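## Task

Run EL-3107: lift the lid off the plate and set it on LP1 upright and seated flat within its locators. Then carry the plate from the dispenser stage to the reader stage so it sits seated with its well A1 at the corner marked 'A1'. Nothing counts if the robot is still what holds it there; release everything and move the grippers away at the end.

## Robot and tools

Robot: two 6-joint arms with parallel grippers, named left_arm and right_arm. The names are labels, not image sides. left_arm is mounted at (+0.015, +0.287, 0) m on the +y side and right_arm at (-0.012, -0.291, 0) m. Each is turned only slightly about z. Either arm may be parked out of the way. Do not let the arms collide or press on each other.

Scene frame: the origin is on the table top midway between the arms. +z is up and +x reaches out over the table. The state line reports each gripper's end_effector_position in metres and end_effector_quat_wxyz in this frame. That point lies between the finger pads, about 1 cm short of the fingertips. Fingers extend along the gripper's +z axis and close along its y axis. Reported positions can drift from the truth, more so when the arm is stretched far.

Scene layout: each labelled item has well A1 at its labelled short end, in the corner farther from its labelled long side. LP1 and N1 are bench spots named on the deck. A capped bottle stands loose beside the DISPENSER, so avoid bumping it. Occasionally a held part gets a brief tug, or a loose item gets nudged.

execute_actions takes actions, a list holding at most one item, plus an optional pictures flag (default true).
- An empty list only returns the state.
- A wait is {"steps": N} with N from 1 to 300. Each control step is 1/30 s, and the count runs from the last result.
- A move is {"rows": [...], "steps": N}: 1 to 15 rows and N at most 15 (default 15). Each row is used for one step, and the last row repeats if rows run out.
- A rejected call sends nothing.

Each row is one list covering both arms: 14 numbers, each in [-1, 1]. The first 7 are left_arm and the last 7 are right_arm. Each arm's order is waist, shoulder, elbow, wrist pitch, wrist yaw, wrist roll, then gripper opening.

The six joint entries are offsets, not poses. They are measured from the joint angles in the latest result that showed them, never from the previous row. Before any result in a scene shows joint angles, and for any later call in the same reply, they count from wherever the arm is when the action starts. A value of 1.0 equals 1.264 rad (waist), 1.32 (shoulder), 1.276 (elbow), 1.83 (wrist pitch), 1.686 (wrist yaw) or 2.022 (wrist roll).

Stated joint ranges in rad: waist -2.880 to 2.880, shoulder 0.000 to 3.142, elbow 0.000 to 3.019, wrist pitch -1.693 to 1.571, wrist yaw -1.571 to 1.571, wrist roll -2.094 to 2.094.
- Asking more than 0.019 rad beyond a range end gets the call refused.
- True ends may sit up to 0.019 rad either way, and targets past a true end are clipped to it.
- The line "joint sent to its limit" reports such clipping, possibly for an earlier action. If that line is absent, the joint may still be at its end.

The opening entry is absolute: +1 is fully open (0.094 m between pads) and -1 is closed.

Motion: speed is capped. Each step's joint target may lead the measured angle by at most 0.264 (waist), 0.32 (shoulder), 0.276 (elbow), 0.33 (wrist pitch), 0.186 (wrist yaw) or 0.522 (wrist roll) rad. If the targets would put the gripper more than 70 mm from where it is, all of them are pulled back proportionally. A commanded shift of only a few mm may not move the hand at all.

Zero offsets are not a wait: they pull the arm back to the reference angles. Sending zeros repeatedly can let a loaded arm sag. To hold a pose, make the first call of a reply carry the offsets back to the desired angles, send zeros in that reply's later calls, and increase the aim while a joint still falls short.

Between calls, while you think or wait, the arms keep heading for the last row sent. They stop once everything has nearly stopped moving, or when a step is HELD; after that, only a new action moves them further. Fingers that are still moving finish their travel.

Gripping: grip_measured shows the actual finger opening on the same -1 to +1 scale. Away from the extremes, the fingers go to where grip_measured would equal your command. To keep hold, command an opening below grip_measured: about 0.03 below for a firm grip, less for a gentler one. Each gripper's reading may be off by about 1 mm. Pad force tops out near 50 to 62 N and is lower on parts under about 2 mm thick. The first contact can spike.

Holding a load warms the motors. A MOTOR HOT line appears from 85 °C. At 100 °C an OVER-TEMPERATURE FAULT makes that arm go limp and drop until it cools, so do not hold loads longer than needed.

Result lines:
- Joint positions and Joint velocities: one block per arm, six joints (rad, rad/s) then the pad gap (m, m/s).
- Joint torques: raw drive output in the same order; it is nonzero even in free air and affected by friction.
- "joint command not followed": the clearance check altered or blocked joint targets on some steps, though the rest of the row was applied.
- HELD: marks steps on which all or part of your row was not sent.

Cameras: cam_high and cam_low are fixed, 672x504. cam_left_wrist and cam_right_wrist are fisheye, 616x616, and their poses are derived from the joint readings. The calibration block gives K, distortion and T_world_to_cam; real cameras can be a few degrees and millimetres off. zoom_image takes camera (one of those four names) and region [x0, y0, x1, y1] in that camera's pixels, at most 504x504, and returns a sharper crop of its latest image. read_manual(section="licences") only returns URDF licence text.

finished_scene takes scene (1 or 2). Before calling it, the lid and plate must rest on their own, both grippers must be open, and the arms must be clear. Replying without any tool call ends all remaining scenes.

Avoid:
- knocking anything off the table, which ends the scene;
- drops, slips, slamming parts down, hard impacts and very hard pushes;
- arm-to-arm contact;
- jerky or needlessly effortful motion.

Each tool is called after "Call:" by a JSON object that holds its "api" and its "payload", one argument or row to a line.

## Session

Call:
{"api": "execute_actions", "payload": {
  "actions": []
}}

Scene clock: 0.00 s of 9600.00 s.
left_arm: end_effector_position=(+0.2157, +0.0933, +0.3676) grip_measured=+1.000 end_effector_quat_wxyz=(+0.037, -0.188, +0.971, -0.146) | right_arm: end_effector_position=(+0.3968, -0.4524, +0.2919) grip_measured=+1.000 end_effector_quat_wxyz=(-0.034, -0.508, +0.860, -0.033)
Joint positions: left_arm=[-0.586  0.935  1.275 -1.636  0.128 -1.087  0.094] | right_arm=[-0.316  1.484  1.545 -1.626  0.095 -1.404  0.094]
Joint velocities: left_arm=[-0.005 -0.015 -0.022  0.002 -0.037 -0.007  0.   ] | right_arm=[-0.015 -0.005  0.007 -0.012 -0.007 -0.007  0.   ]
Joint torques (N m, as the arm reports them, + toward a larger angle): no reading
Motor temperatures (°C, as the motors report them): left_arm=[32 31 33 32 31 30] | right_arm=[31 30 31 29 32 31]
camera_calibration (this result's frames):
cam_left_wrist: T_world_to_cam=[[0.353851, -0.889188, 0.290058, -0.0982492], [-0.82063, -0.146373, 0.552396, -0.00491818], [-0.448727, -0.433496, -0.781489, 0.553172], [0, 0, 0, 1]] pos_world=[0.278953, 0.151716, 0.463513]
cam_right_wrist: T_world_to_cam=[[0.876617, -0.481157, 0.00559274, -0.567087], [-0.363361, -0.654296, 0.663223, -0.340567], [-0.315455, -0.583425, -0.748401, 0.206859], [0, 0, 0, 1]] pos_world=[0.438623, -0.375003, 0.383857]

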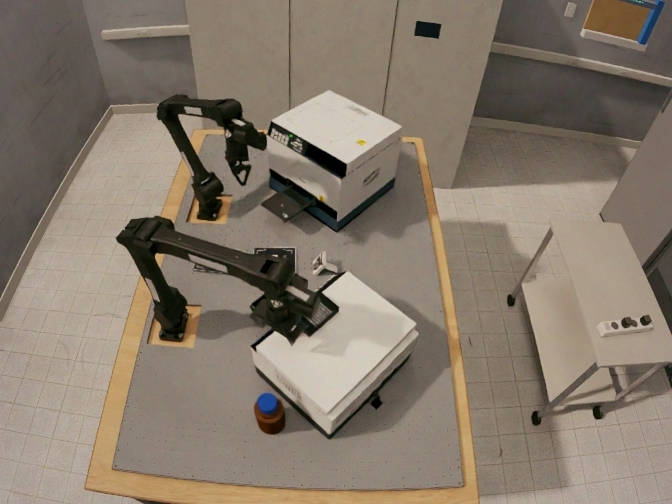

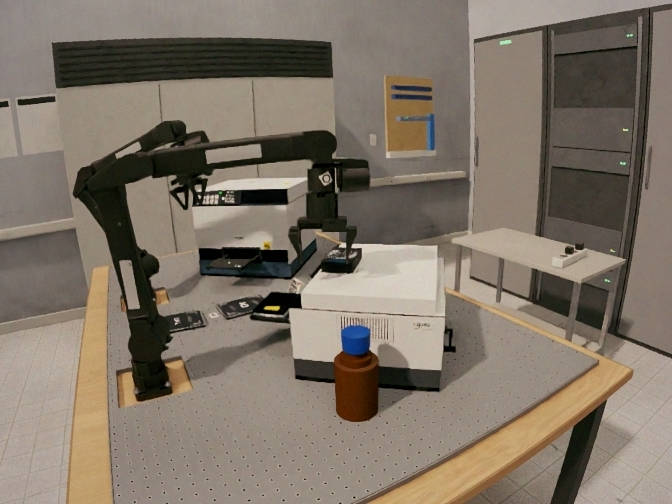

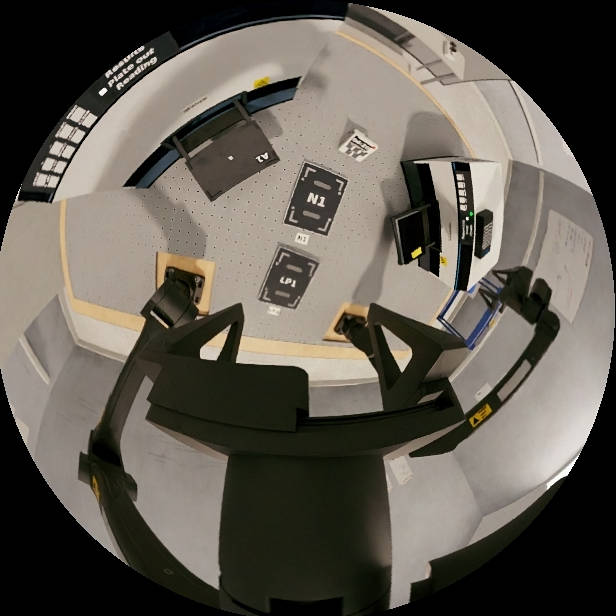

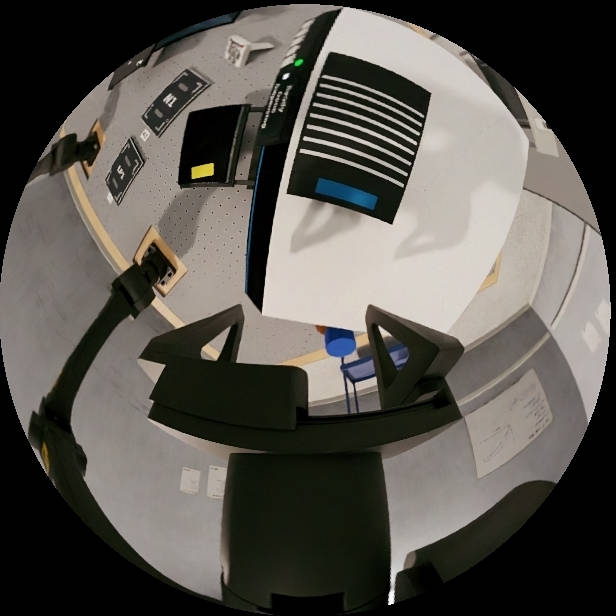

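Call:
{"api": "execute_actions", "payload": {
  "actions": [
    {"rows":[[-0.05,0,0,0,-0.076,1,1,0,-0.2,0,0,0,0,1],[-0.1,0,0,0,-0.076,1,1,0,-0.3,0,0,0,0,1],[-0.15,0,0,0,-0.076,1,1,0,-0.4,0,0,0,0,1],[-0.2,0,0,0,-0.076,1,1,0,-0.5,0,0,0,0,1],[-0.25,0,0,0,-0.076,1,1,-0.1,-0.6,-0.1,0,0,0,1],[-0.25,0,0,0,-0.076,1,1,-0.2,-0.74,-0.2,0,0,0,1],[-0.25,0,0,0,-0.076,1,1,-0.3,-0.74,-0.3,0,0,0,1],[-0.25,0,0,0,-0.076,1,1,-0.4,-0.74,-0.35,0,0,0,1],[-0.25,0,0,0,-0.076,1,1,-0.5,-0.74,-0.35,0,0,0,1],[-0.25,0,0,0,-0.076,1,1,-0.65,-0.74,-0.35,0,0,0,1]]}
  ],
  "pictures": false
}}

Call:
{"api": "execute_actions", "payload": {
  "actions": [
    {"steps":50}
  ],
  "pictures": false
}}

Call:
{"api": "execute_actions", "payload": {
  "actions": [
    {"rows":[[0,0.1,0.1,0,0,0.21,1,0,0,0,0,0,0,1],[0,0.2,0.2,0,0,0.21,1,0,0,0,0,0,0,1],[0,0.3,0.3,0,0,0.21,1,0,0,0,0,0,0,1],[0,0.4,0.4,0.03,0,0.21,1,0,0,0,0,0,0,1],[0,0.5,0.49,0.05,0,0.21,1,0,0,0,0,0,0,1],[0,0.74,0.49,0.078,0,0.21,1,0,0,0,0,0,0,1]]}
  ],
  "pictures": false
}}

Call:
{"api": "execute_actions", "payload": {
  "actions": [
    {"steps":60}
  ]
}}

Scene clock: 3.20 s of 9600.00 s.
left_arm: end_effector_position=(+0.1604, +0.0495, +0.3662) grip_measured=+1.000 end_effector_quat_wxyz=(+0.129, +0.623, +0.770, -0.046) | right_arm: end_effector_position=(+0.1735, -0.4761, +0.3279) grip_measured=+1.000 end_effector_quat_wxyz=(+0.010, -0.329, +0.938, -0.114)
Joint positions: left_arm=[-0.918  0.935  1.275 -1.636  0.002  0.342  0.094] | right_arm=[-0.698  0.905  1.163 -1.618  0.094 -1.404  0.094]
Joint velocities: left_arm=[ 0.005 -0.005  0.002 -0.002  0.007  2.747  0.   ] | right_arm=[-1.646 -1.656 -0.637  0.002 -0.066 -0.022  0.   ]
Joint torques (N m, as the arm reports them, + toward a larger angle): left_arm=[ 2.72 -4.65  9.89  0.7  -0.2   0.05] | right_arm=[-0.52 -4.24 10.71  1.12  0.01  0.11]
Motor temperatures (°C, as the motors report them): left_arm=[32 31 33 32 31 30] | right_arm=[31 30 32 29 32 31]
Steps of this call (steps 1 to 81: nothing new was sent; steps 82 to 96: all 15 steps of this action). Readings (joint positions):
82: left_arm=[-0.591 0.935 1.275 -1.636 0.074 -1.018] | right_arm=[-0.316 1.478 1.545 -1.625 0.095 -1.404]
83: left_arm=[-0.605 0.935 1.275 -1.636 0.024 -0.920] | right_arm=[-0.316 1.468 1.538 -1.624 0.095 -1.404]
85: left_arm=[-0.680 0.935 1.275 -1.636 -0.000 -0.728] | right_arm=[-0.316 1.426 1.529 -1.624 0.095 -1.404]
89: left_arm=[-0.898 0.935 1.275 -1.636 0.003 -0.338] | right_arm=[-0.375 1.267 1.429 -1.618 0.092 -1.404]
96: the state above

Scene clock: 4.87 s of 9600.00 s.
left_arm: end_effector_position=(+0.1604, +0.0495, +0.3662) grip_measured=+1.000 end_effector_quat_wxyz=(+0.137, +0.818, +0.558, -0.007) | right_arm: end_effector_position=(+0.0362, -0.4510, +0.3759) grip_measured=+1.000 end_effector_quat_wxyz=(+0.028, -0.099, +0.959, -0.266)
Joint positions: left_arm=[-0.918  0.935  1.275 -1.636  0.002  0.926  0.094] | right_arm=[-1.151  0.509  1.099 -1.627  0.098 -1.404  0.094]
Joint velocities: left_arm=[-0.015 -0.005 -0.002  0.007 -0.051 -0.051  0.   ] | right_arm=[-0.015 -0.005 -0.007 -0.007  0.007 -0.081  0.   ]
Joint torques (N m, as the arm reports them, + toward a larger angle): left_arm=[ 3.05 -5.3   9.82  0.75 -0.12  0.12] | right_arm=[ 0.69  2.68  9.12  1.95 -0.12  0.12]
Motor temperatures (°C, as the motors report them): left_arm=[32 31 33 32 31 30] | right_arm=[31 30 32 29 32 31]
Steps of this call (steps 1 to 45: the robot went on to your last target; steps 46 to 50: nothing new was sent). Readings (joint positions):
1: left_arm=[-0.918 0.935 1.275 -1.636 0.002 0.439] | right_arm=[-0.754 0.849 1.144 -1.618 0.094 -1.404]
2: left_arm=[-0.918 0.935 1.275 -1.636 0.002 0.533] | right_arm=[-0.811 0.791 1.130 -1.618 0.095 -1.404]
4: left_arm=[-0.918 0.935 1.275 -1.636 0.002 0.675] | right_arm=[-0.934 0.671 1.116 -1.618 0.095 -1.404]
8: left_arm=[-0.918 0.935 1.275 -1.636 0.002 0.824] | right_arm=[-1.146 0.473 1.112 -1.622 0.098 -1.404]
50: the state above
All arms were judged still, so your last target was given up. Only a new action makes them travel on or press farther. Fingers that are still opening or closing keep moving.

Scene clock: 5.37 s of 9600.00 s.
left_arm: end_effector_position=(+0.2882, -0.1576, +0.3521) grip_measured=+1.000 end_effector_quat_wxyz=(+0.124, +0.901, +0.415, +0.014) | right_arm: end_effector_position=(+0.0362, -0.4510, +0.3759) grip_measured=+1.000 end_effector_quat_wxyz=(+0.028, -0.099, +0.959, -0.266)
Joint positions: left_arm=[-0.918  1.564  1.777 -1.533  0.002  1.26   0.094] | right_arm=[-1.151  0.509  1.099 -1.627  0.098 -1.404  0.094]
Joint velocities: left_arm=[-0.015  1.255  0.383  0.129  0.007  0.168  0.   ] | right_arm=[ 0.015 -0.005 -0.007  0.007 -0.066  0.022  0.   ]
Joint torques (N m, as the arm reports them, + toward a larger angle): left_arm=[  1.11 -11.85  12.1    0.93  -0.06   0.16] | right_arm=[-0.37  2.85  9.15  1.9   0.    0.13]
Motor temperatures (°C, as the motors report them): left_arm=[32 31 33 32 31 30] | right_arm=[31 30 32 29 32 31]
Steps of this call (steps 1 to 15: all 15 steps of this action). Readings (joint positions):
1: left_arm=[-0.918 0.942 1.281 -1.637 0.002 0.982] | right_arm=[-1.151 0.509 1.099 -1.627 0.098 -1.404]
2: left_arm=[-0.918 0.963 1.307 -1.642 0.002 1.042] | right_arm=[-1.151 0.509 1.099 -1.627 0.098 -1.404]
4: left_arm=[-0.918 1.044 1.395 -1.642 0.002 1.107] | right_arm=[-1.151 0.509 1.099 -1.627 0.098 -1.404]
8: left_arm=[-0.918 1.231 1.557 -1.589 0.002 1.185] | right_arm=[-1.151 0.509 1.099 -1.627 0.098 -1.404]
15: the state above

Scene clock: 7.37 s of 9600.00 s.
left_arm: end_effector_position=(+0.3278, -0.2217, +0.1854) grip_measured=+1.000 end_effector_quat_wxyz=(-0.005, +0.924, +0.381, -0.002) | right_arm: end_effector_position=(+0.0362, -0.4510, +0.3759) grip_measured=+1.000 end_effector_quat_wxyz=(+0.028, -0.099, +0.959, -0.266)
Joint positions: left_arm=[-0.918  1.93   1.852 -1.502  0.002  1.342  0.094] | right_arm=[-1.151  0.509  1.099 -1.627  0.098 -1.404  0.094]
Joint velocities: left_arm=[-0.005  0.005 -0.002 -0.012  0.007 -0.051  0.   ] | right_arm=[ 0.005 -0.005  0.022  0.007  0.007 -0.007  0.   ]
Joint torques (N m, as the arm reports them, + toward a larger angle): left_arm=[  2.16 -20.11  13.52   0.63  -0.08   0.14] | right_arm=[-0.41  2.82  9.14  1.89  0.    0.12]
Motor temperatures (°C, as the motors report them): left_arm=[32 31 34 32 31 30] | right_arm=[31 30 32 29 32 31]
Steps of this call (steps 1 to 45: the robot went on to your last target; steps 46 to 60: nothing new was sent). Readings (joint positions):
1: left_arm=[-0.918 1.606 1.788 -1.529 0.002 1.267] | right_arm=[-1.151 0.509 1.099 -1.627 0.098 -1.404]
2: left_arm=[-0.918 1.647 1.795 -1.526 0.002 1.272] | right_arm=[-1.151 0.509 1.099 -1.627 0.098 -1.404]
4: left_arm=[-0.918 1.730 1.807 -1.523 0.002 1.286] | right_arm=[-1.151 0.509 1.099 -1.627 0.098 -1.404]
8: left_arm=[-0.918 1.894 1.839 -1.505 0.002 1.316] | right_arm=[-1.151 0.509 1.099 -1.627 0.098 -1.404]
60: the state above
All arms were judged still, so your last target was given up. Only a new action makes them travel on or press farther. Fingers that are still opening or closing keep moving.
camera_calibration (this result's frames):
cam_left_wrist: T_world_to_cam=[[-0.703843, 0.710352, 0.00239116, 0.389457], [0.573122, 0.565875, 0.59272, -0.16484], [0.419686, 0.418552, -0.805405, 0.23328], [0, 0, 0, 1]] pos_world=[0.270686, -0.281013, 0.284658]
cam_right_wrist: T_world_to_cam=[[0.178869, -0.846437, 0.501548, -0.576674], [-0.850402, 0.123358, 0.511467, -0.100936], [-0.494795, -0.518003, -0.697747, 0.173831], [0, 0, 0, 1]] pos_world=[0.103324, -0.385622, 0.462145]

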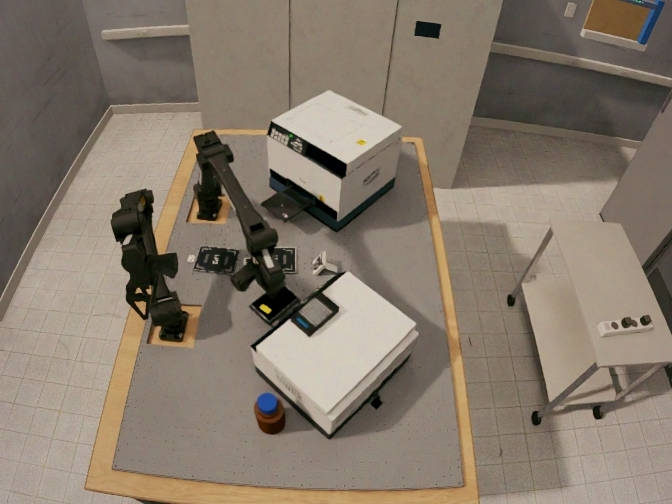

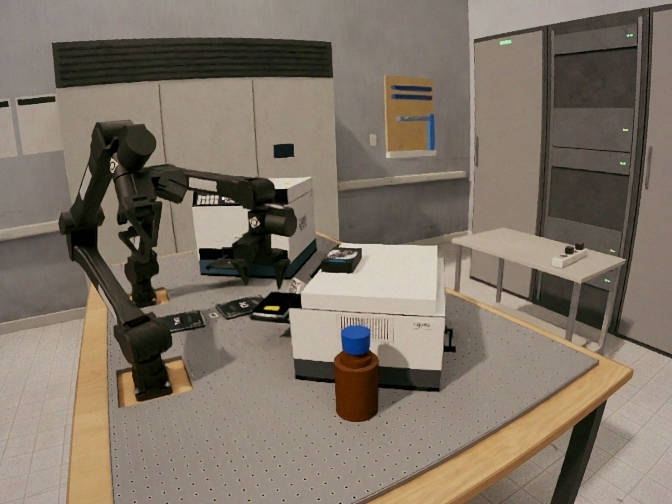

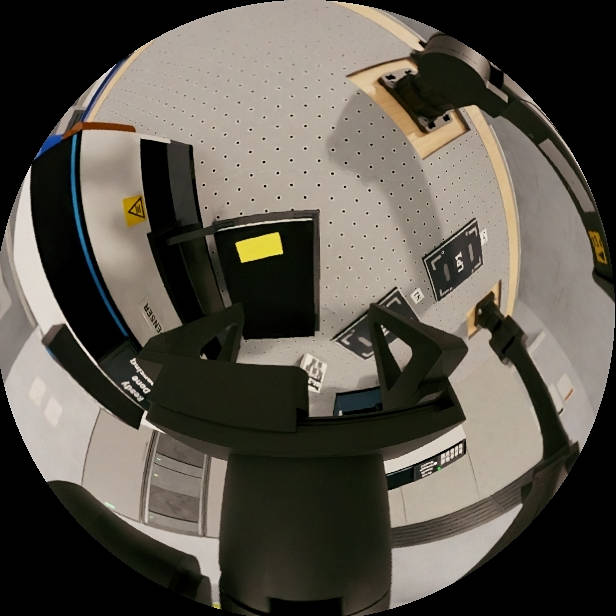

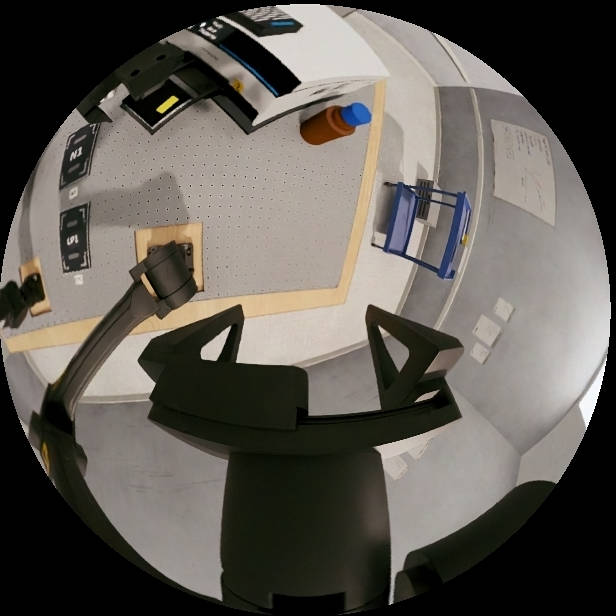

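Call:
{"api": "zoom_image", "payload": {
  "camera": "cam_left_wrist",
  "region": [190, 190, 350, 350]
}}

Call:
{"api": "zoom_image", "payload": {
  "camera": "cam_low",
  "region": [230, 270, 310, 335]
}}

Region (190, 190, 350, 350) of cam_left_wrist's 616x616 image, scaled by 3.150, with more detail than that image has.

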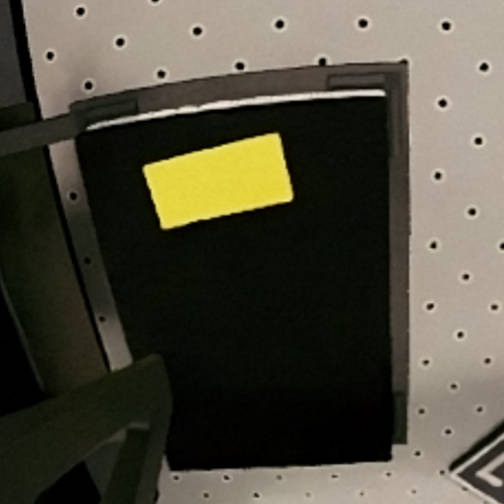

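Region (230, 270, 310, 335) of cam_low's 672x504 image, scaled by 6.300, with more detail than that image has; it fills the top 410 rows of this view, and the rest is white.

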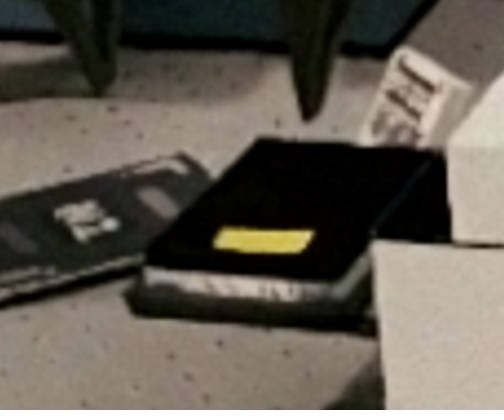

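Call:
{"api": "execute_actions", "payload": {
  "actions": [
    {"rows":[[0.023,0,0.06,0.01,0,-0.017,1,0,0,0,0,0,0,1],[0.023,0.01,0.08,0.01,0,-0.017,1,0,0,0,0,0,0,1],[0.023,0.02,0.097,0.02,0,-0.017,1,0,0,0,0,0,0,1],[0.023,0.03,0.097,0.025,0,-0.017,1,0,0,0,0,0,0,1],[0.023,0.04,0.097,0.025,0,-0.017,1,0,0,0,0,0,0,1],[0.023,0.05,0.097,0.025,0,-0.017,1,0,0,0,0,0,0,1],[0.023,0.06,0.097,0.025,0,-0.017,1,0,0,0,0,0,0,1],[0.023,0.07,0.097,0.025,0,-0.017,1,0,0,0,0,0,0,1],[0.023,0.082,0.097,0.025,0,-0.017,1,0,0,0,0,0,0,1]]}
  ],
  "pictures": false
}}

Call:
{"api": "execute_actions", "payload": {
  "actions": [
    {"steps":20}
  ]
}}

Call:
{"api": "zoom_image", "payload": {
  "camera": "cam_left_wrist",
  "region": [200, 190, 420, 390]
}}

Scene clock: 10.80 s of 9600.00 s.
left_arm: end_effector_position=(+0.3566, -0.2472, +0.1736) grip_measured=+1.000 end_effector_quat_wxyz=(+0.017, +0.916, +0.400, +0.002) | right_arm: end_effector_position=(+0.0362, -0.4510, +0.3759) grip_measured=+1.000 end_effector_quat_wxyz=(+0.028, -0.099, +0.959, -0.266)
Joint positions: left_arm=[-0.9    2.01   1.944 -1.471  0.002  1.317  0.094] | right_arm=[-1.151  0.509  1.099 -1.627  0.098 -1.404  0.094]
Joint velocities: left_arm=[ 0.005  0.239  0.007 -0.022 -0.007 -0.007  0.   ] | right_arm=[ 0.005 -0.005 -0.002 -0.007  0.037  0.007  0.   ]
Joint torques (N m, as the arm reports them, + toward a larger angle): left_arm=[  1.92 -18.48  12.67   0.71  -0.05  -0.07] | right_arm=[-0.41  2.79  9.15  1.89  0.    0.12]
Motor temperatures (°C, as the motors report them): left_arm=[32 31 35 32 31 30] | right_arm=[31 30 33 29 32 31]
Steps of this call (steps 1 to 88: nothing new was sent; steps 89 to 103: all 15 steps of this action). Readings (joint positions):
89: left_arm=[-0.917 1.930 1.854 -1.502 0.002 1.339] | right_arm=[-1.151 0.509 1.099 -1.627 0.098 -1.404]
90: left_arm=[-0.916 1.931 1.860 -1.502 0.002 1.334] | right_arm=[-1.151 0.509 1.099 -1.627 0.098 -1.404]
92: left_arm=[-0.913 1.936 1.887 -1.495 0.002 1.328] | right_arm=[-1.151 0.509 1.099 -1.627 0.098 -1.404]
96: left_arm=[-0.904 1.950 1.937 -1.472 0.002 1.321] | right_arm=[-1.151 0.509 1.099 -1.627 0.098 -1.404]
103: the state above

Scene clock: 11.47 s of 9600.00 s.
left_arm: end_effector_position=(+0.3570, -0.2478, +0.1617) grip_measured=+1.000 end_effector_quat_wxyz=(+0.008, +0.916, +0.401, +0.000) | right_arm: end_effector_position=(+0.0362, -0.4510, +0.3759) grip_measured=+1.000 end_effector_quat_wxyz=(+0.028, -0.099, +0.959, -0.266)
Joint positions: left_arm=[-0.9    2.029  1.944 -1.471  0.002  1.316  0.094] | right_arm=[-1.151  0.509  1.099 -1.627  0.098 -1.404  0.094]
Joint velocities: left_arm=[-0.005 -0.015 -0.002  0.002 -0.051 -0.022  0.   ] | right_arm=[-0.015  0.005 -0.002 -0.007 -0.066 -0.022  0.   ]
Joint torques (N m, as the arm reports them, + toward a larger angle): left_arm=[  2.57 -19.97  12.19   0.67  -0.06  -0.1 ] | right_arm=[-0.39  2.84  9.15  1.9   0.    0.12]
Motor temperatures (°C, as the motors report them): left_arm=[32 31 35 32 31 30] | right_arm=[31 30 33 29 32 31]
Steps of this call (steps 1 to 20: the robot went on to your last target). Readings (joint positions):
1: left_arm=[-0.900 2.018 1.944 -1.471 0.002 1.317] | right_arm=[-1.151 0.509 1.099 -1.627 0.098 -1.404]
2: left_arm=[-0.900 2.024 1.944 -1.471 0.002 1.317] | right_arm=[-1.151 0.509 1.099 -1.627 0.098 -1.404]
4: left_arm=[-0.900 2.029 1.944 -1.471 0.002 1.316] | right_arm=[-1.151 0.509 1.099 -1.627 0.098 -1.404]
8: left_arm=[-0.900 2.029 1.944 -1.471 0.002 1.316] | right_arm=[-1.151 0.509 1.099 -1.627 0.098 -1.404]
20: the state above
camera_calibration (this result's frames):
cam_left_wrist: T_world_to_cam=[[-0.733671, 0.67916, -0.0216219, 0.435427], [0.54019, 0.602259, 0.587774, -0.131171], [0.412215, 0.419553, -0.808736, 0.216301], [0, 0, 0, 1]] pos_world=[0.301155, -0.307476, 0.261444]
cam_right_wrist: T_world_to_cam=[[0.178869, -0.846437, 0.501548, -0.576674], [-0.850402, 0.123358, 0.511467, -0.100936], [-0.494795, -0.518003, -0.697747, 0.173831], [0, 0, 0, 1]] pos_world=[0.103324, -0.385622, 0.462145]

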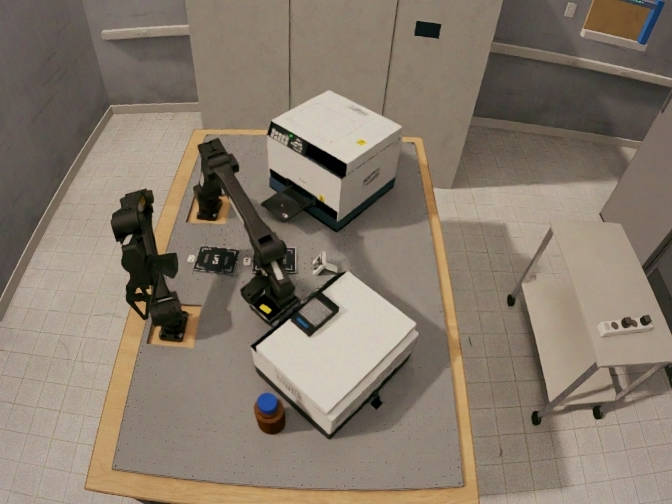

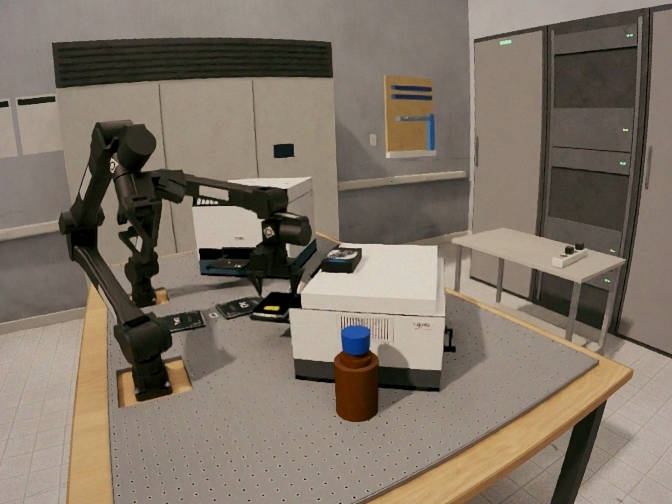

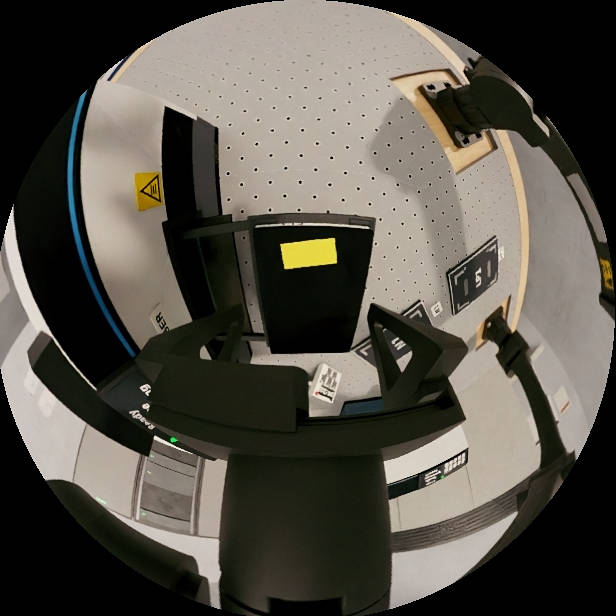

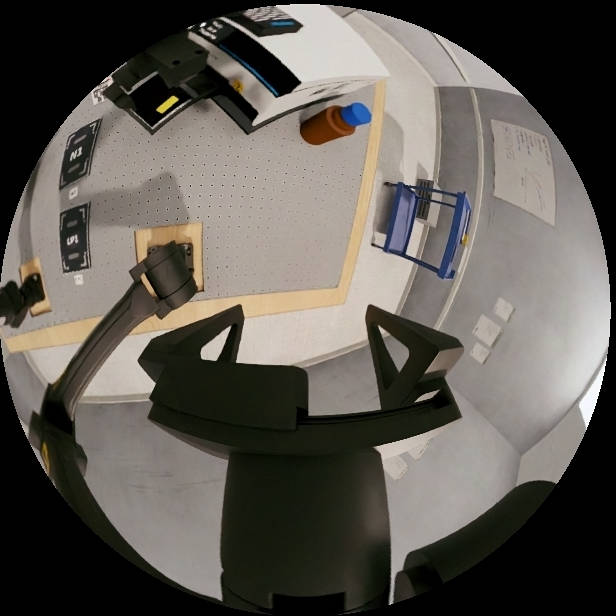

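Region (200, 190, 420, 390) of cam_left_wrist's 616x616 image, scaled by 2.291, with more detail than that image has; it fills the top 458 rows of this view, and the rest is white.

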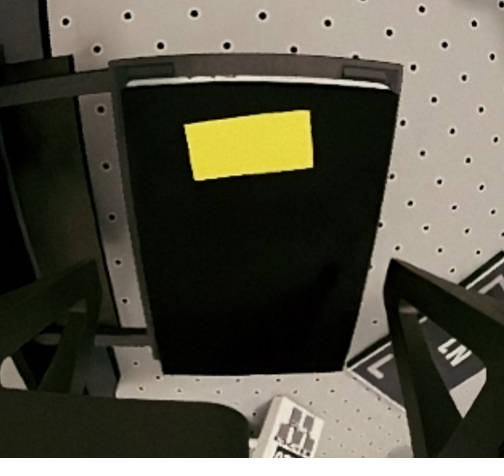

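Call:
{"api": "execute_actions", "payload": {
  "actions": [
    {"rows":[[0,0,-0.02,0.008,0,0,1,0,0,0,0,0,0,1]]}
  ]
}}

Call:
{"api": "zoom_image", "payload": {
  "camera": "cam_left_wrist",
  "region": [200, 190, 420, 390]
}}

Scene clock: 12.73 s of 9600.00 s.
left_arm: end_effector_position=(+0.3534, -0.2422, +0.1524) grip_measured=+1.000 end_effector_quat_wxyz=(-0.004, +0.916, +0.401, -0.002) | right_arm: end_effector_position=(+0.0362, -0.4510, +0.3759) grip_measured=+1.000 end_effector_quat_wxyz=(+0.028, -0.099, +0.959, -0.266)
Joint positions: left_arm=[-0.9    2.029  1.92  -1.47   0.002  1.316  0.094] | right_arm=[-1.151  0.509  1.099 -1.627  0.098 -1.404  0.094]
Joint velocities: left_arm=[-0.015  0.015  0.002 -0.037 -0.037 -0.022  0.   ] | right_arm=[-0.015 -0.005 -0.017 -0.017 -0.022 -0.022  0.   ]
Joint torques (N m, as the arm reports them, + toward a larger angle): left_arm=[  1.09 -20.38   9.5    0.35  -0.04   0.04] | right_arm=[-0.42  2.82  9.15  1.9   0.    0.12]
Motor temperatures (°C, as the motors report them): left_arm=[32 31 35 32 31 30] | right_arm=[31 30 33 29 32 31]
Steps of this call (steps 1 to 15: the robot went on to your last target; steps 16 to 23: nothing new was sent; steps 24 to 38: all 15 steps of this action). Readings (joint positions):
24: left_arm=[-0.900 2.029 1.942 -1.470 0.002 1.316] | right_arm=[-1.151 0.509 1.099 -1.627 0.098 -1.404]
25: left_arm=[-0.900 2.029 1.938 -1.470 0.002 1.316] | right_arm=[-1.151 0.509 1.099 -1.627 0.098 -1.404]
27: left_arm=[-0.900 2.029 1.929 -1.470 0.002 1.316] | right_arm=[-1.151 0.509 1.099 -1.627 0.098 -1.404]
31: left_arm=[-0.900 2.029 1.920 -1.470 0.002 1.316] | right_arm=[-1.151 0.509 1.099 -1.627 0.098 -1.404]
38: the state above
camera_calibration (this result's frames):
cam_left_wrist: T_world_to_cam=[[-0.733802, 0.679363, 0.000904056, 0.425474], [0.547609, 0.590701, 0.592618, -0.133292], [0.402069, 0.435359, -0.805483, 0.214837], [0, 0, 0, 1]] pos_world=[0.298826, -0.303847, 0.251654]
cam_right_wrist: T_world_to_cam=[[0.178869, -0.846437, 0.501548, -0.576674], [-0.850402, 0.123358, 0.511467, -0.100936], [-0.494795, -0.518003, -0.697747, 0.173831], [0, 0, 0, 1]] pos_world=[0.103324, -0.385622, 0.462145]

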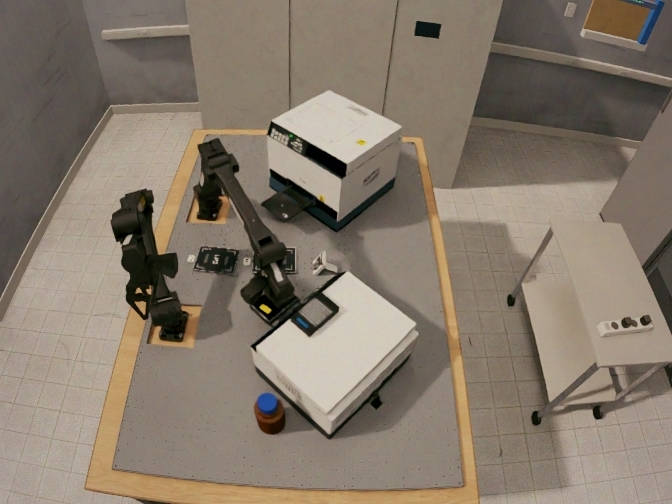

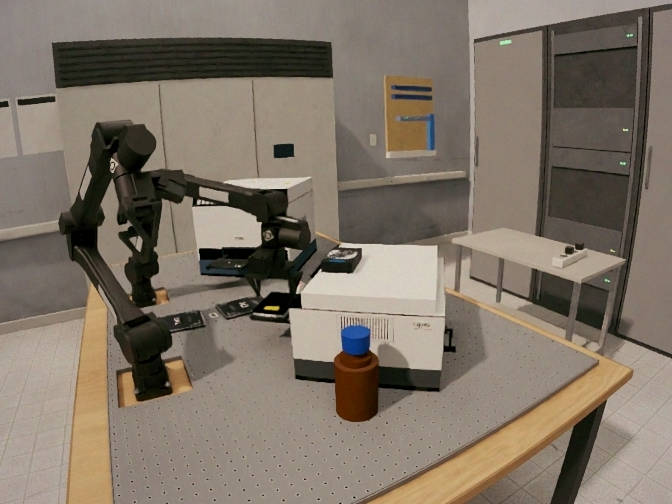

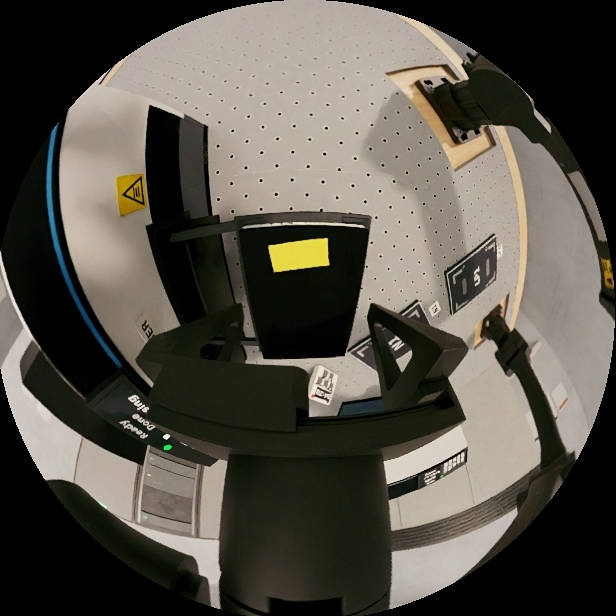

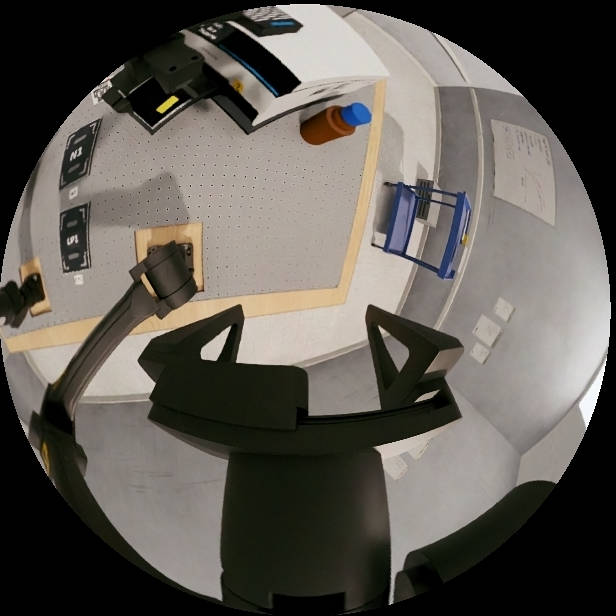

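Region (200, 190, 420, 390) of cam_left_wrist's 616x616 image, scaled by 2.291, with more detail than that image has; it fills the top 458 rows of this view, and the rest is white.

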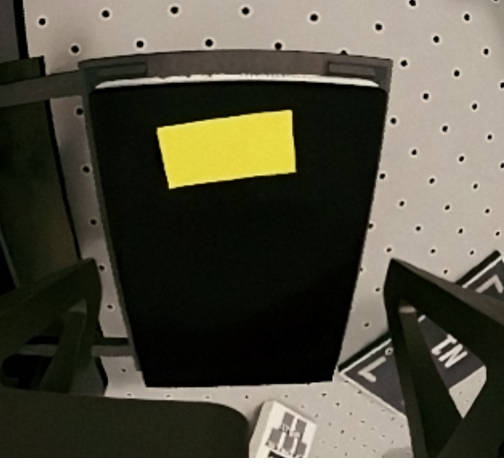

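Call:
{"api": "execute_actions", "payload": {
  "actions": [
    {"rows":[[0,0,0.005,0.013,0,0,1,0,0,0,0,0,0,1],[0,0,0.005,0.013,0,0,1,0,0,0,0,0,0,1],[0,0.03,0.005,0.013,0,0,1,0,0,0,0,0,0,1]]}
  ]
}}

Call:
{"api": "zoom_image", "payload": {
  "camera": "cam_left_wrist",
  "region": [200, 190, 420, 390]
}}

Call:
{"api": "zoom_image", "payload": {
  "camera": "cam_low",
  "region": [230, 270, 310, 335]
}}

Scene clock: 13.97 s of 9600.00 s.
left_arm: end_effector_position=(+0.3546, -0.2441, +0.1464) grip_measured=+1.000 end_effector_quat_wxyz=(-0.005, +0.916, +0.401, -0.002) | right_arm: end_effector_position=(+0.0362, -0.4510, +0.3759) grip_measured=+1.000 end_effector_quat_wxyz=(+0.028, -0.099, +0.959, -0.266)
Joint positions: left_arm=[-0.9    2.039  1.92  -1.461  0.002  1.316  0.094] | right_arm=[-1.151  0.509  1.099 -1.627  0.098 -1.404  0.094]
Joint velocities: left_arm=[-0.005  0.005 -0.012  0.022 -0.051 -0.081  0.   ] | right_arm=[-0.015 -0.005 -0.012 -0.007 -0.037  0.007  0.   ]
Joint torques (N m, as the arm reports them, + toward a larger angle): left_arm=[  1.29 -18.19  10.33   0.85  -0.1    0.02] | right_arm=[-0.37  2.82  9.14  1.9   0.    0.12]
Motor temperatures (°C, as the motors report them): left_arm=[32 31 35 32 31 30] | right_arm=[31 30 33 29 32 31]
Steps of this call (steps 1 to 15: the robot went on to your last target; steps 16 to 22: nothing new was sent; steps 23 to 37: all 15 steps of this action). Readings (joint positions):
23: left_arm=[-0.900 2.029 1.920 -1.468 0.002 1.316] | right_arm=[-1.151 0.509 1.099 -1.627 0.098 -1.404]
24: left_arm=[-0.900 2.029 1.920 -1.466 0.002 1.316] | right_arm=[-1.151 0.509 1.099 -1.627 0.098 -1.404]
26: left_arm=[-0.900 2.030 1.920 -1.462 0.002 1.316] | right_arm=[-1.151 0.509 1.099 -1.627 0.098 -1.404]
30: left_arm=[-0.900 2.035 1.920 -1.461 0.002 1.316] | right_arm=[-1.151 0.509 1.099 -1.627 0.098 -1.404]
37: the state above
camera_calibration (this result's frames):
cam_left_wrist: T_world_to_cam=[[-0.7338, 0.679361, 0.00238129, 0.427441], [0.548098, 0.58994, 0.592925, -0.129662], [0.401405, 0.436393, -0.805254, 0.21076], [0, 0, 0, 1]] pos_world=[0.300123, -0.305868, 0.245577]
cam_right_wrist: T_world_to_cam=[[0.178869, -0.846437, 0.501548, -0.576674], [-0.850402, 0.123358, 0.511467, -0.100936], [-0.494795, -0.518003, -0.697747, 0.173831], [0, 0, 0, 1]] pos_world=[0.103324, -0.385622, 0.462145]

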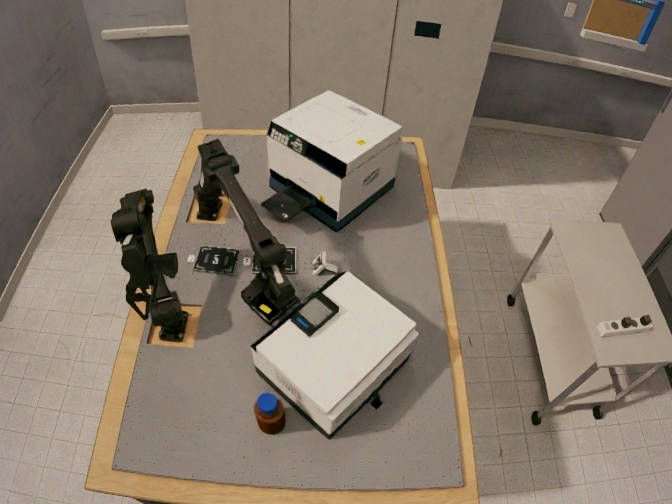

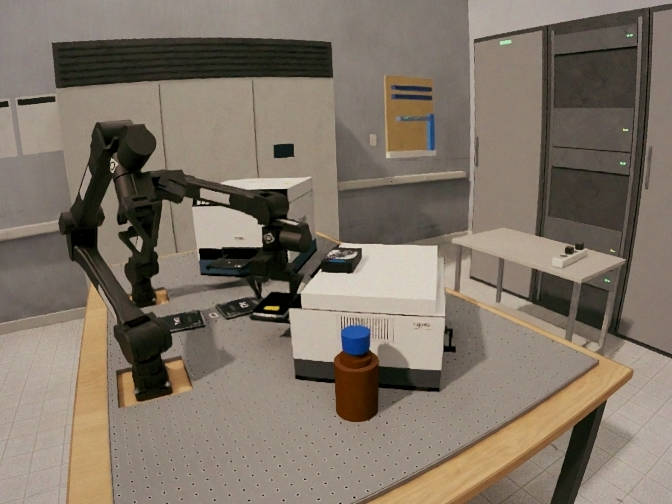

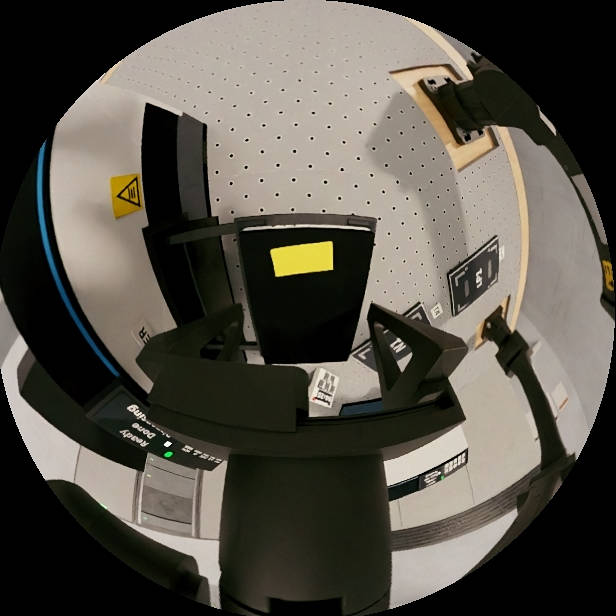

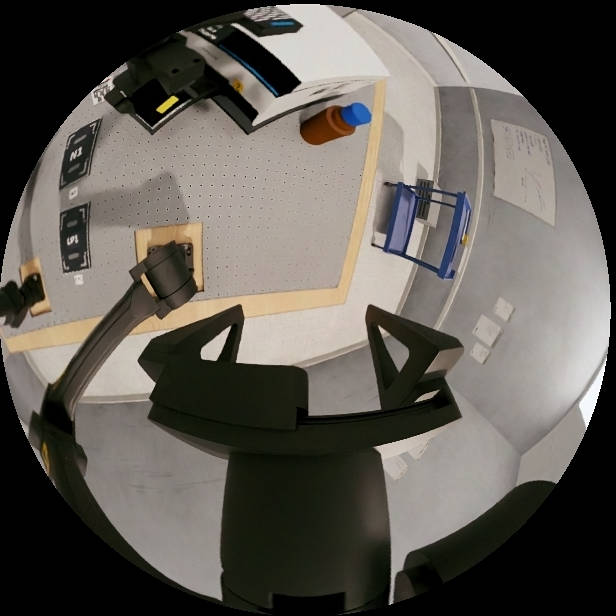

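Region (200, 190, 420, 390) of cam_left_wrist's 616x616 image, scaled by 2.291, with more detail than that image has; it fills the top 458 rows of this view, and the rest is white.

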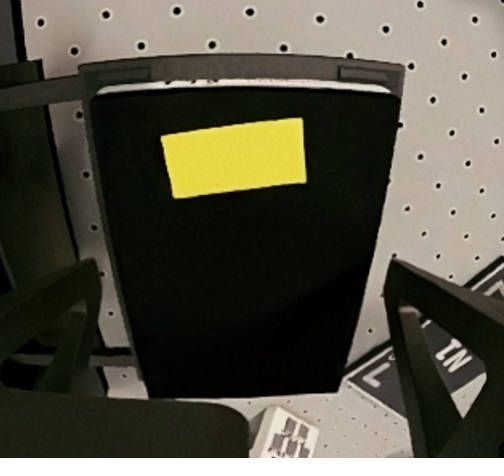

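Region (230, 270, 310, 335) of cam_low's 672x504 image, scaled by 6.300, with more detail than that image has; it fills the top 410 rows of this view, and the rest is white.

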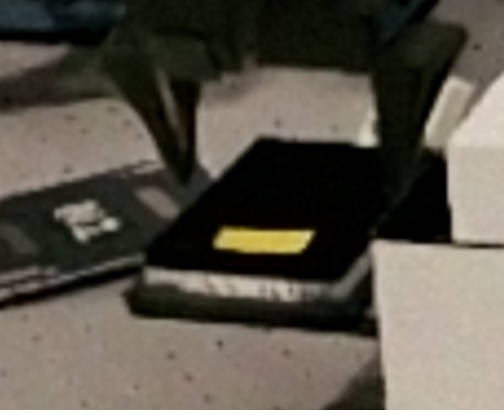

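Centred; about 8 mm more.

Call:
{"api": "execute_actions", "payload": {
  "actions": [
    {"rows":[[0,0.032,0.005,0,0,0,1,0,0,0,0,0,0,1]]}
  ]
}}

Call:
{"api": "zoom_image", "payload": {
  "camera": "cam_low",
  "region": [230, 270, 310, 335]
}}

Scene clock: 15.03 s of 9600.00 s.
left_arm: end_effector_position=(+0.3547, -0.2443, +0.1383) grip_measured=+1.000 end_effector_quat_wxyz=(-0.011, +0.916, +0.401, -0.003) | right_arm: end_effector_position=(+0.0362, -0.4510, +0.3759) grip_measured=+1.000 end_effector_quat_wxyz=(+0.028, -0.099, +0.959, -0.266)
Joint positions: left_arm=[-0.9    2.053  1.92  -1.461  0.002  1.316  0.094] | right_arm=[-1.151  0.509  1.099 -1.627  0.098 -1.404  0.094]
Joint velocities: left_arm=[-0.015 -0.005 -0.012  0.012 -0.051 -0.037  0.   ] | right_arm=[ 0.005 -0.005  0.002 -0.012  0.007  0.022  0.   ]
Joint torques (N m, as the arm reports them, + toward a larger angle): left_arm=[  1.87 -17.37  10.19   0.13  -0.07  -0.01] | right_arm=[-0.4   2.81  9.15  1.89  0.    0.12]
Motor temperatures (°C, as the motors report them): left_arm=[32 32 35 32 31 30] | right_arm=[31 30 33 29 32 31]
Steps of this call (steps 1 to 15: the robot went on to your last target; steps 16 to 17: nothing new was sent; steps 18 to 32: all 15 steps of this action). Readings (joint positions):
18: left_arm=[-0.900 2.040 1.920 -1.461 0.002 1.316] | right_arm=[-1.151 0.509 1.099 -1.627 0.098 -1.404]
19: left_arm=[-0.900 2.040 1.920 -1.461 0.002 1.316] | right_arm=[-1.151 0.509 1.099 -1.627 0.098 -1.404]
21: left_arm=[-0.900 2.043 1.920 -1.461 0.002 1.316] | right_arm=[-1.151 0.509 1.099 -1.627 0.098 -1.404]
25: left_arm=[-0.900 2.050 1.920 -1.461 0.002 1.316] | right_arm=[-1.151 0.509 1.099 -1.627 0.098 -1.404]
32: the state above
camera_calibration (this result's frames):
cam_left_wrist: T_world_to_cam=[[-0.733736, 0.679262, 0.0153064, 0.425779], [0.552384, 0.583263, 0.595547, -0.128327], [0.395605, 0.44543, -0.803174, 0.208219], [0, 0, 0, 1]] pos_world=[0.300923, -0.307113, 0.237144]
cam_right_wrist: T_world_to_cam=[[0.178869, -0.846437, 0.501548, -0.576674], [-0.850402, 0.123358, 0.511467, -0.100936], [-0.494795, -0.518003, -0.697747, 0.173831], [0, 0, 0, 1]] pos_world=[0.103324, -0.385622, 0.462145]

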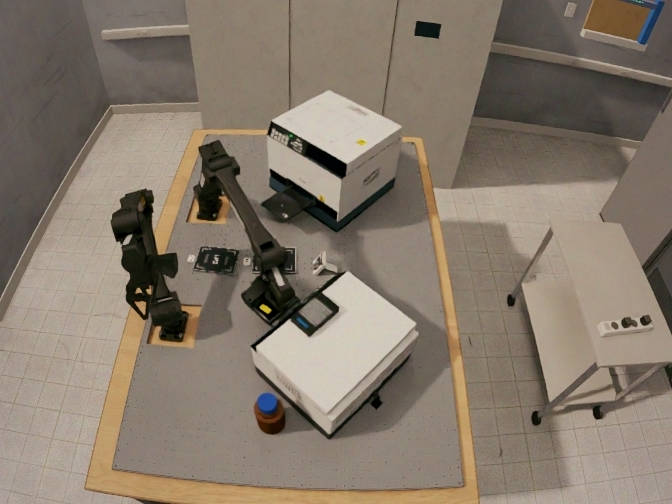

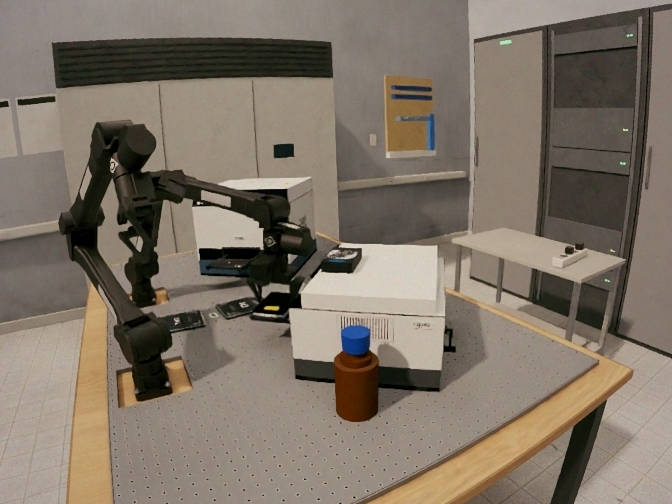

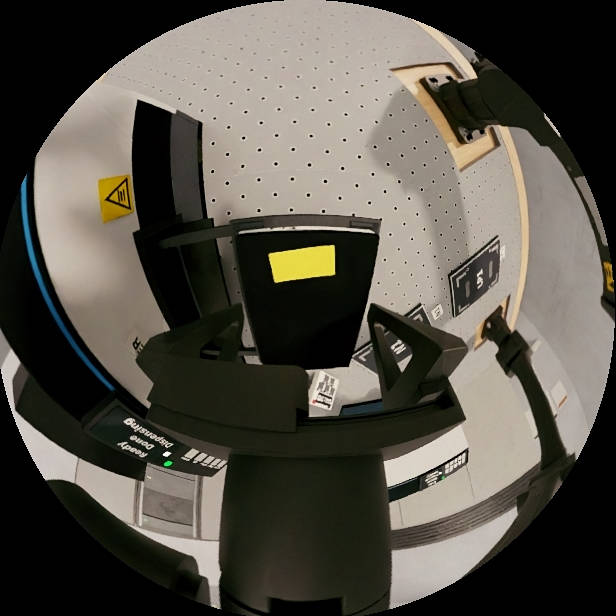

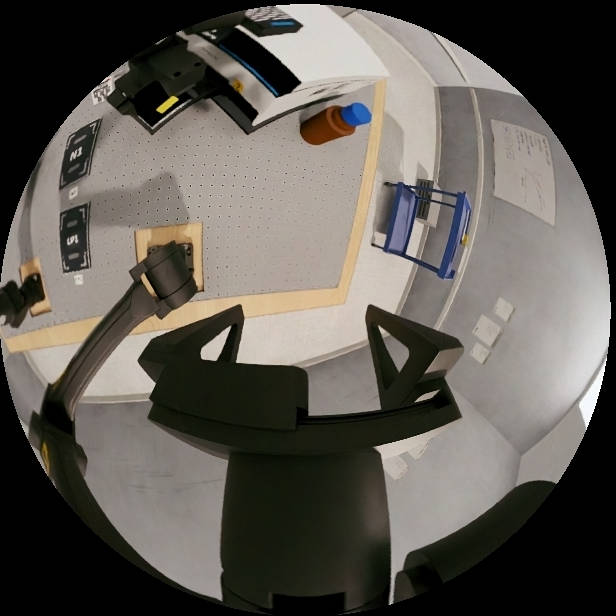

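Region (230, 270, 310, 335) of cam_low's 672x504 image, scaled by 6.300, with more detail than that image has; it fills the top 410 rows of this view, and the rest is white.

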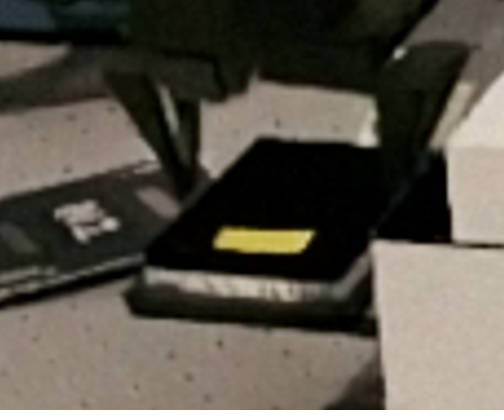

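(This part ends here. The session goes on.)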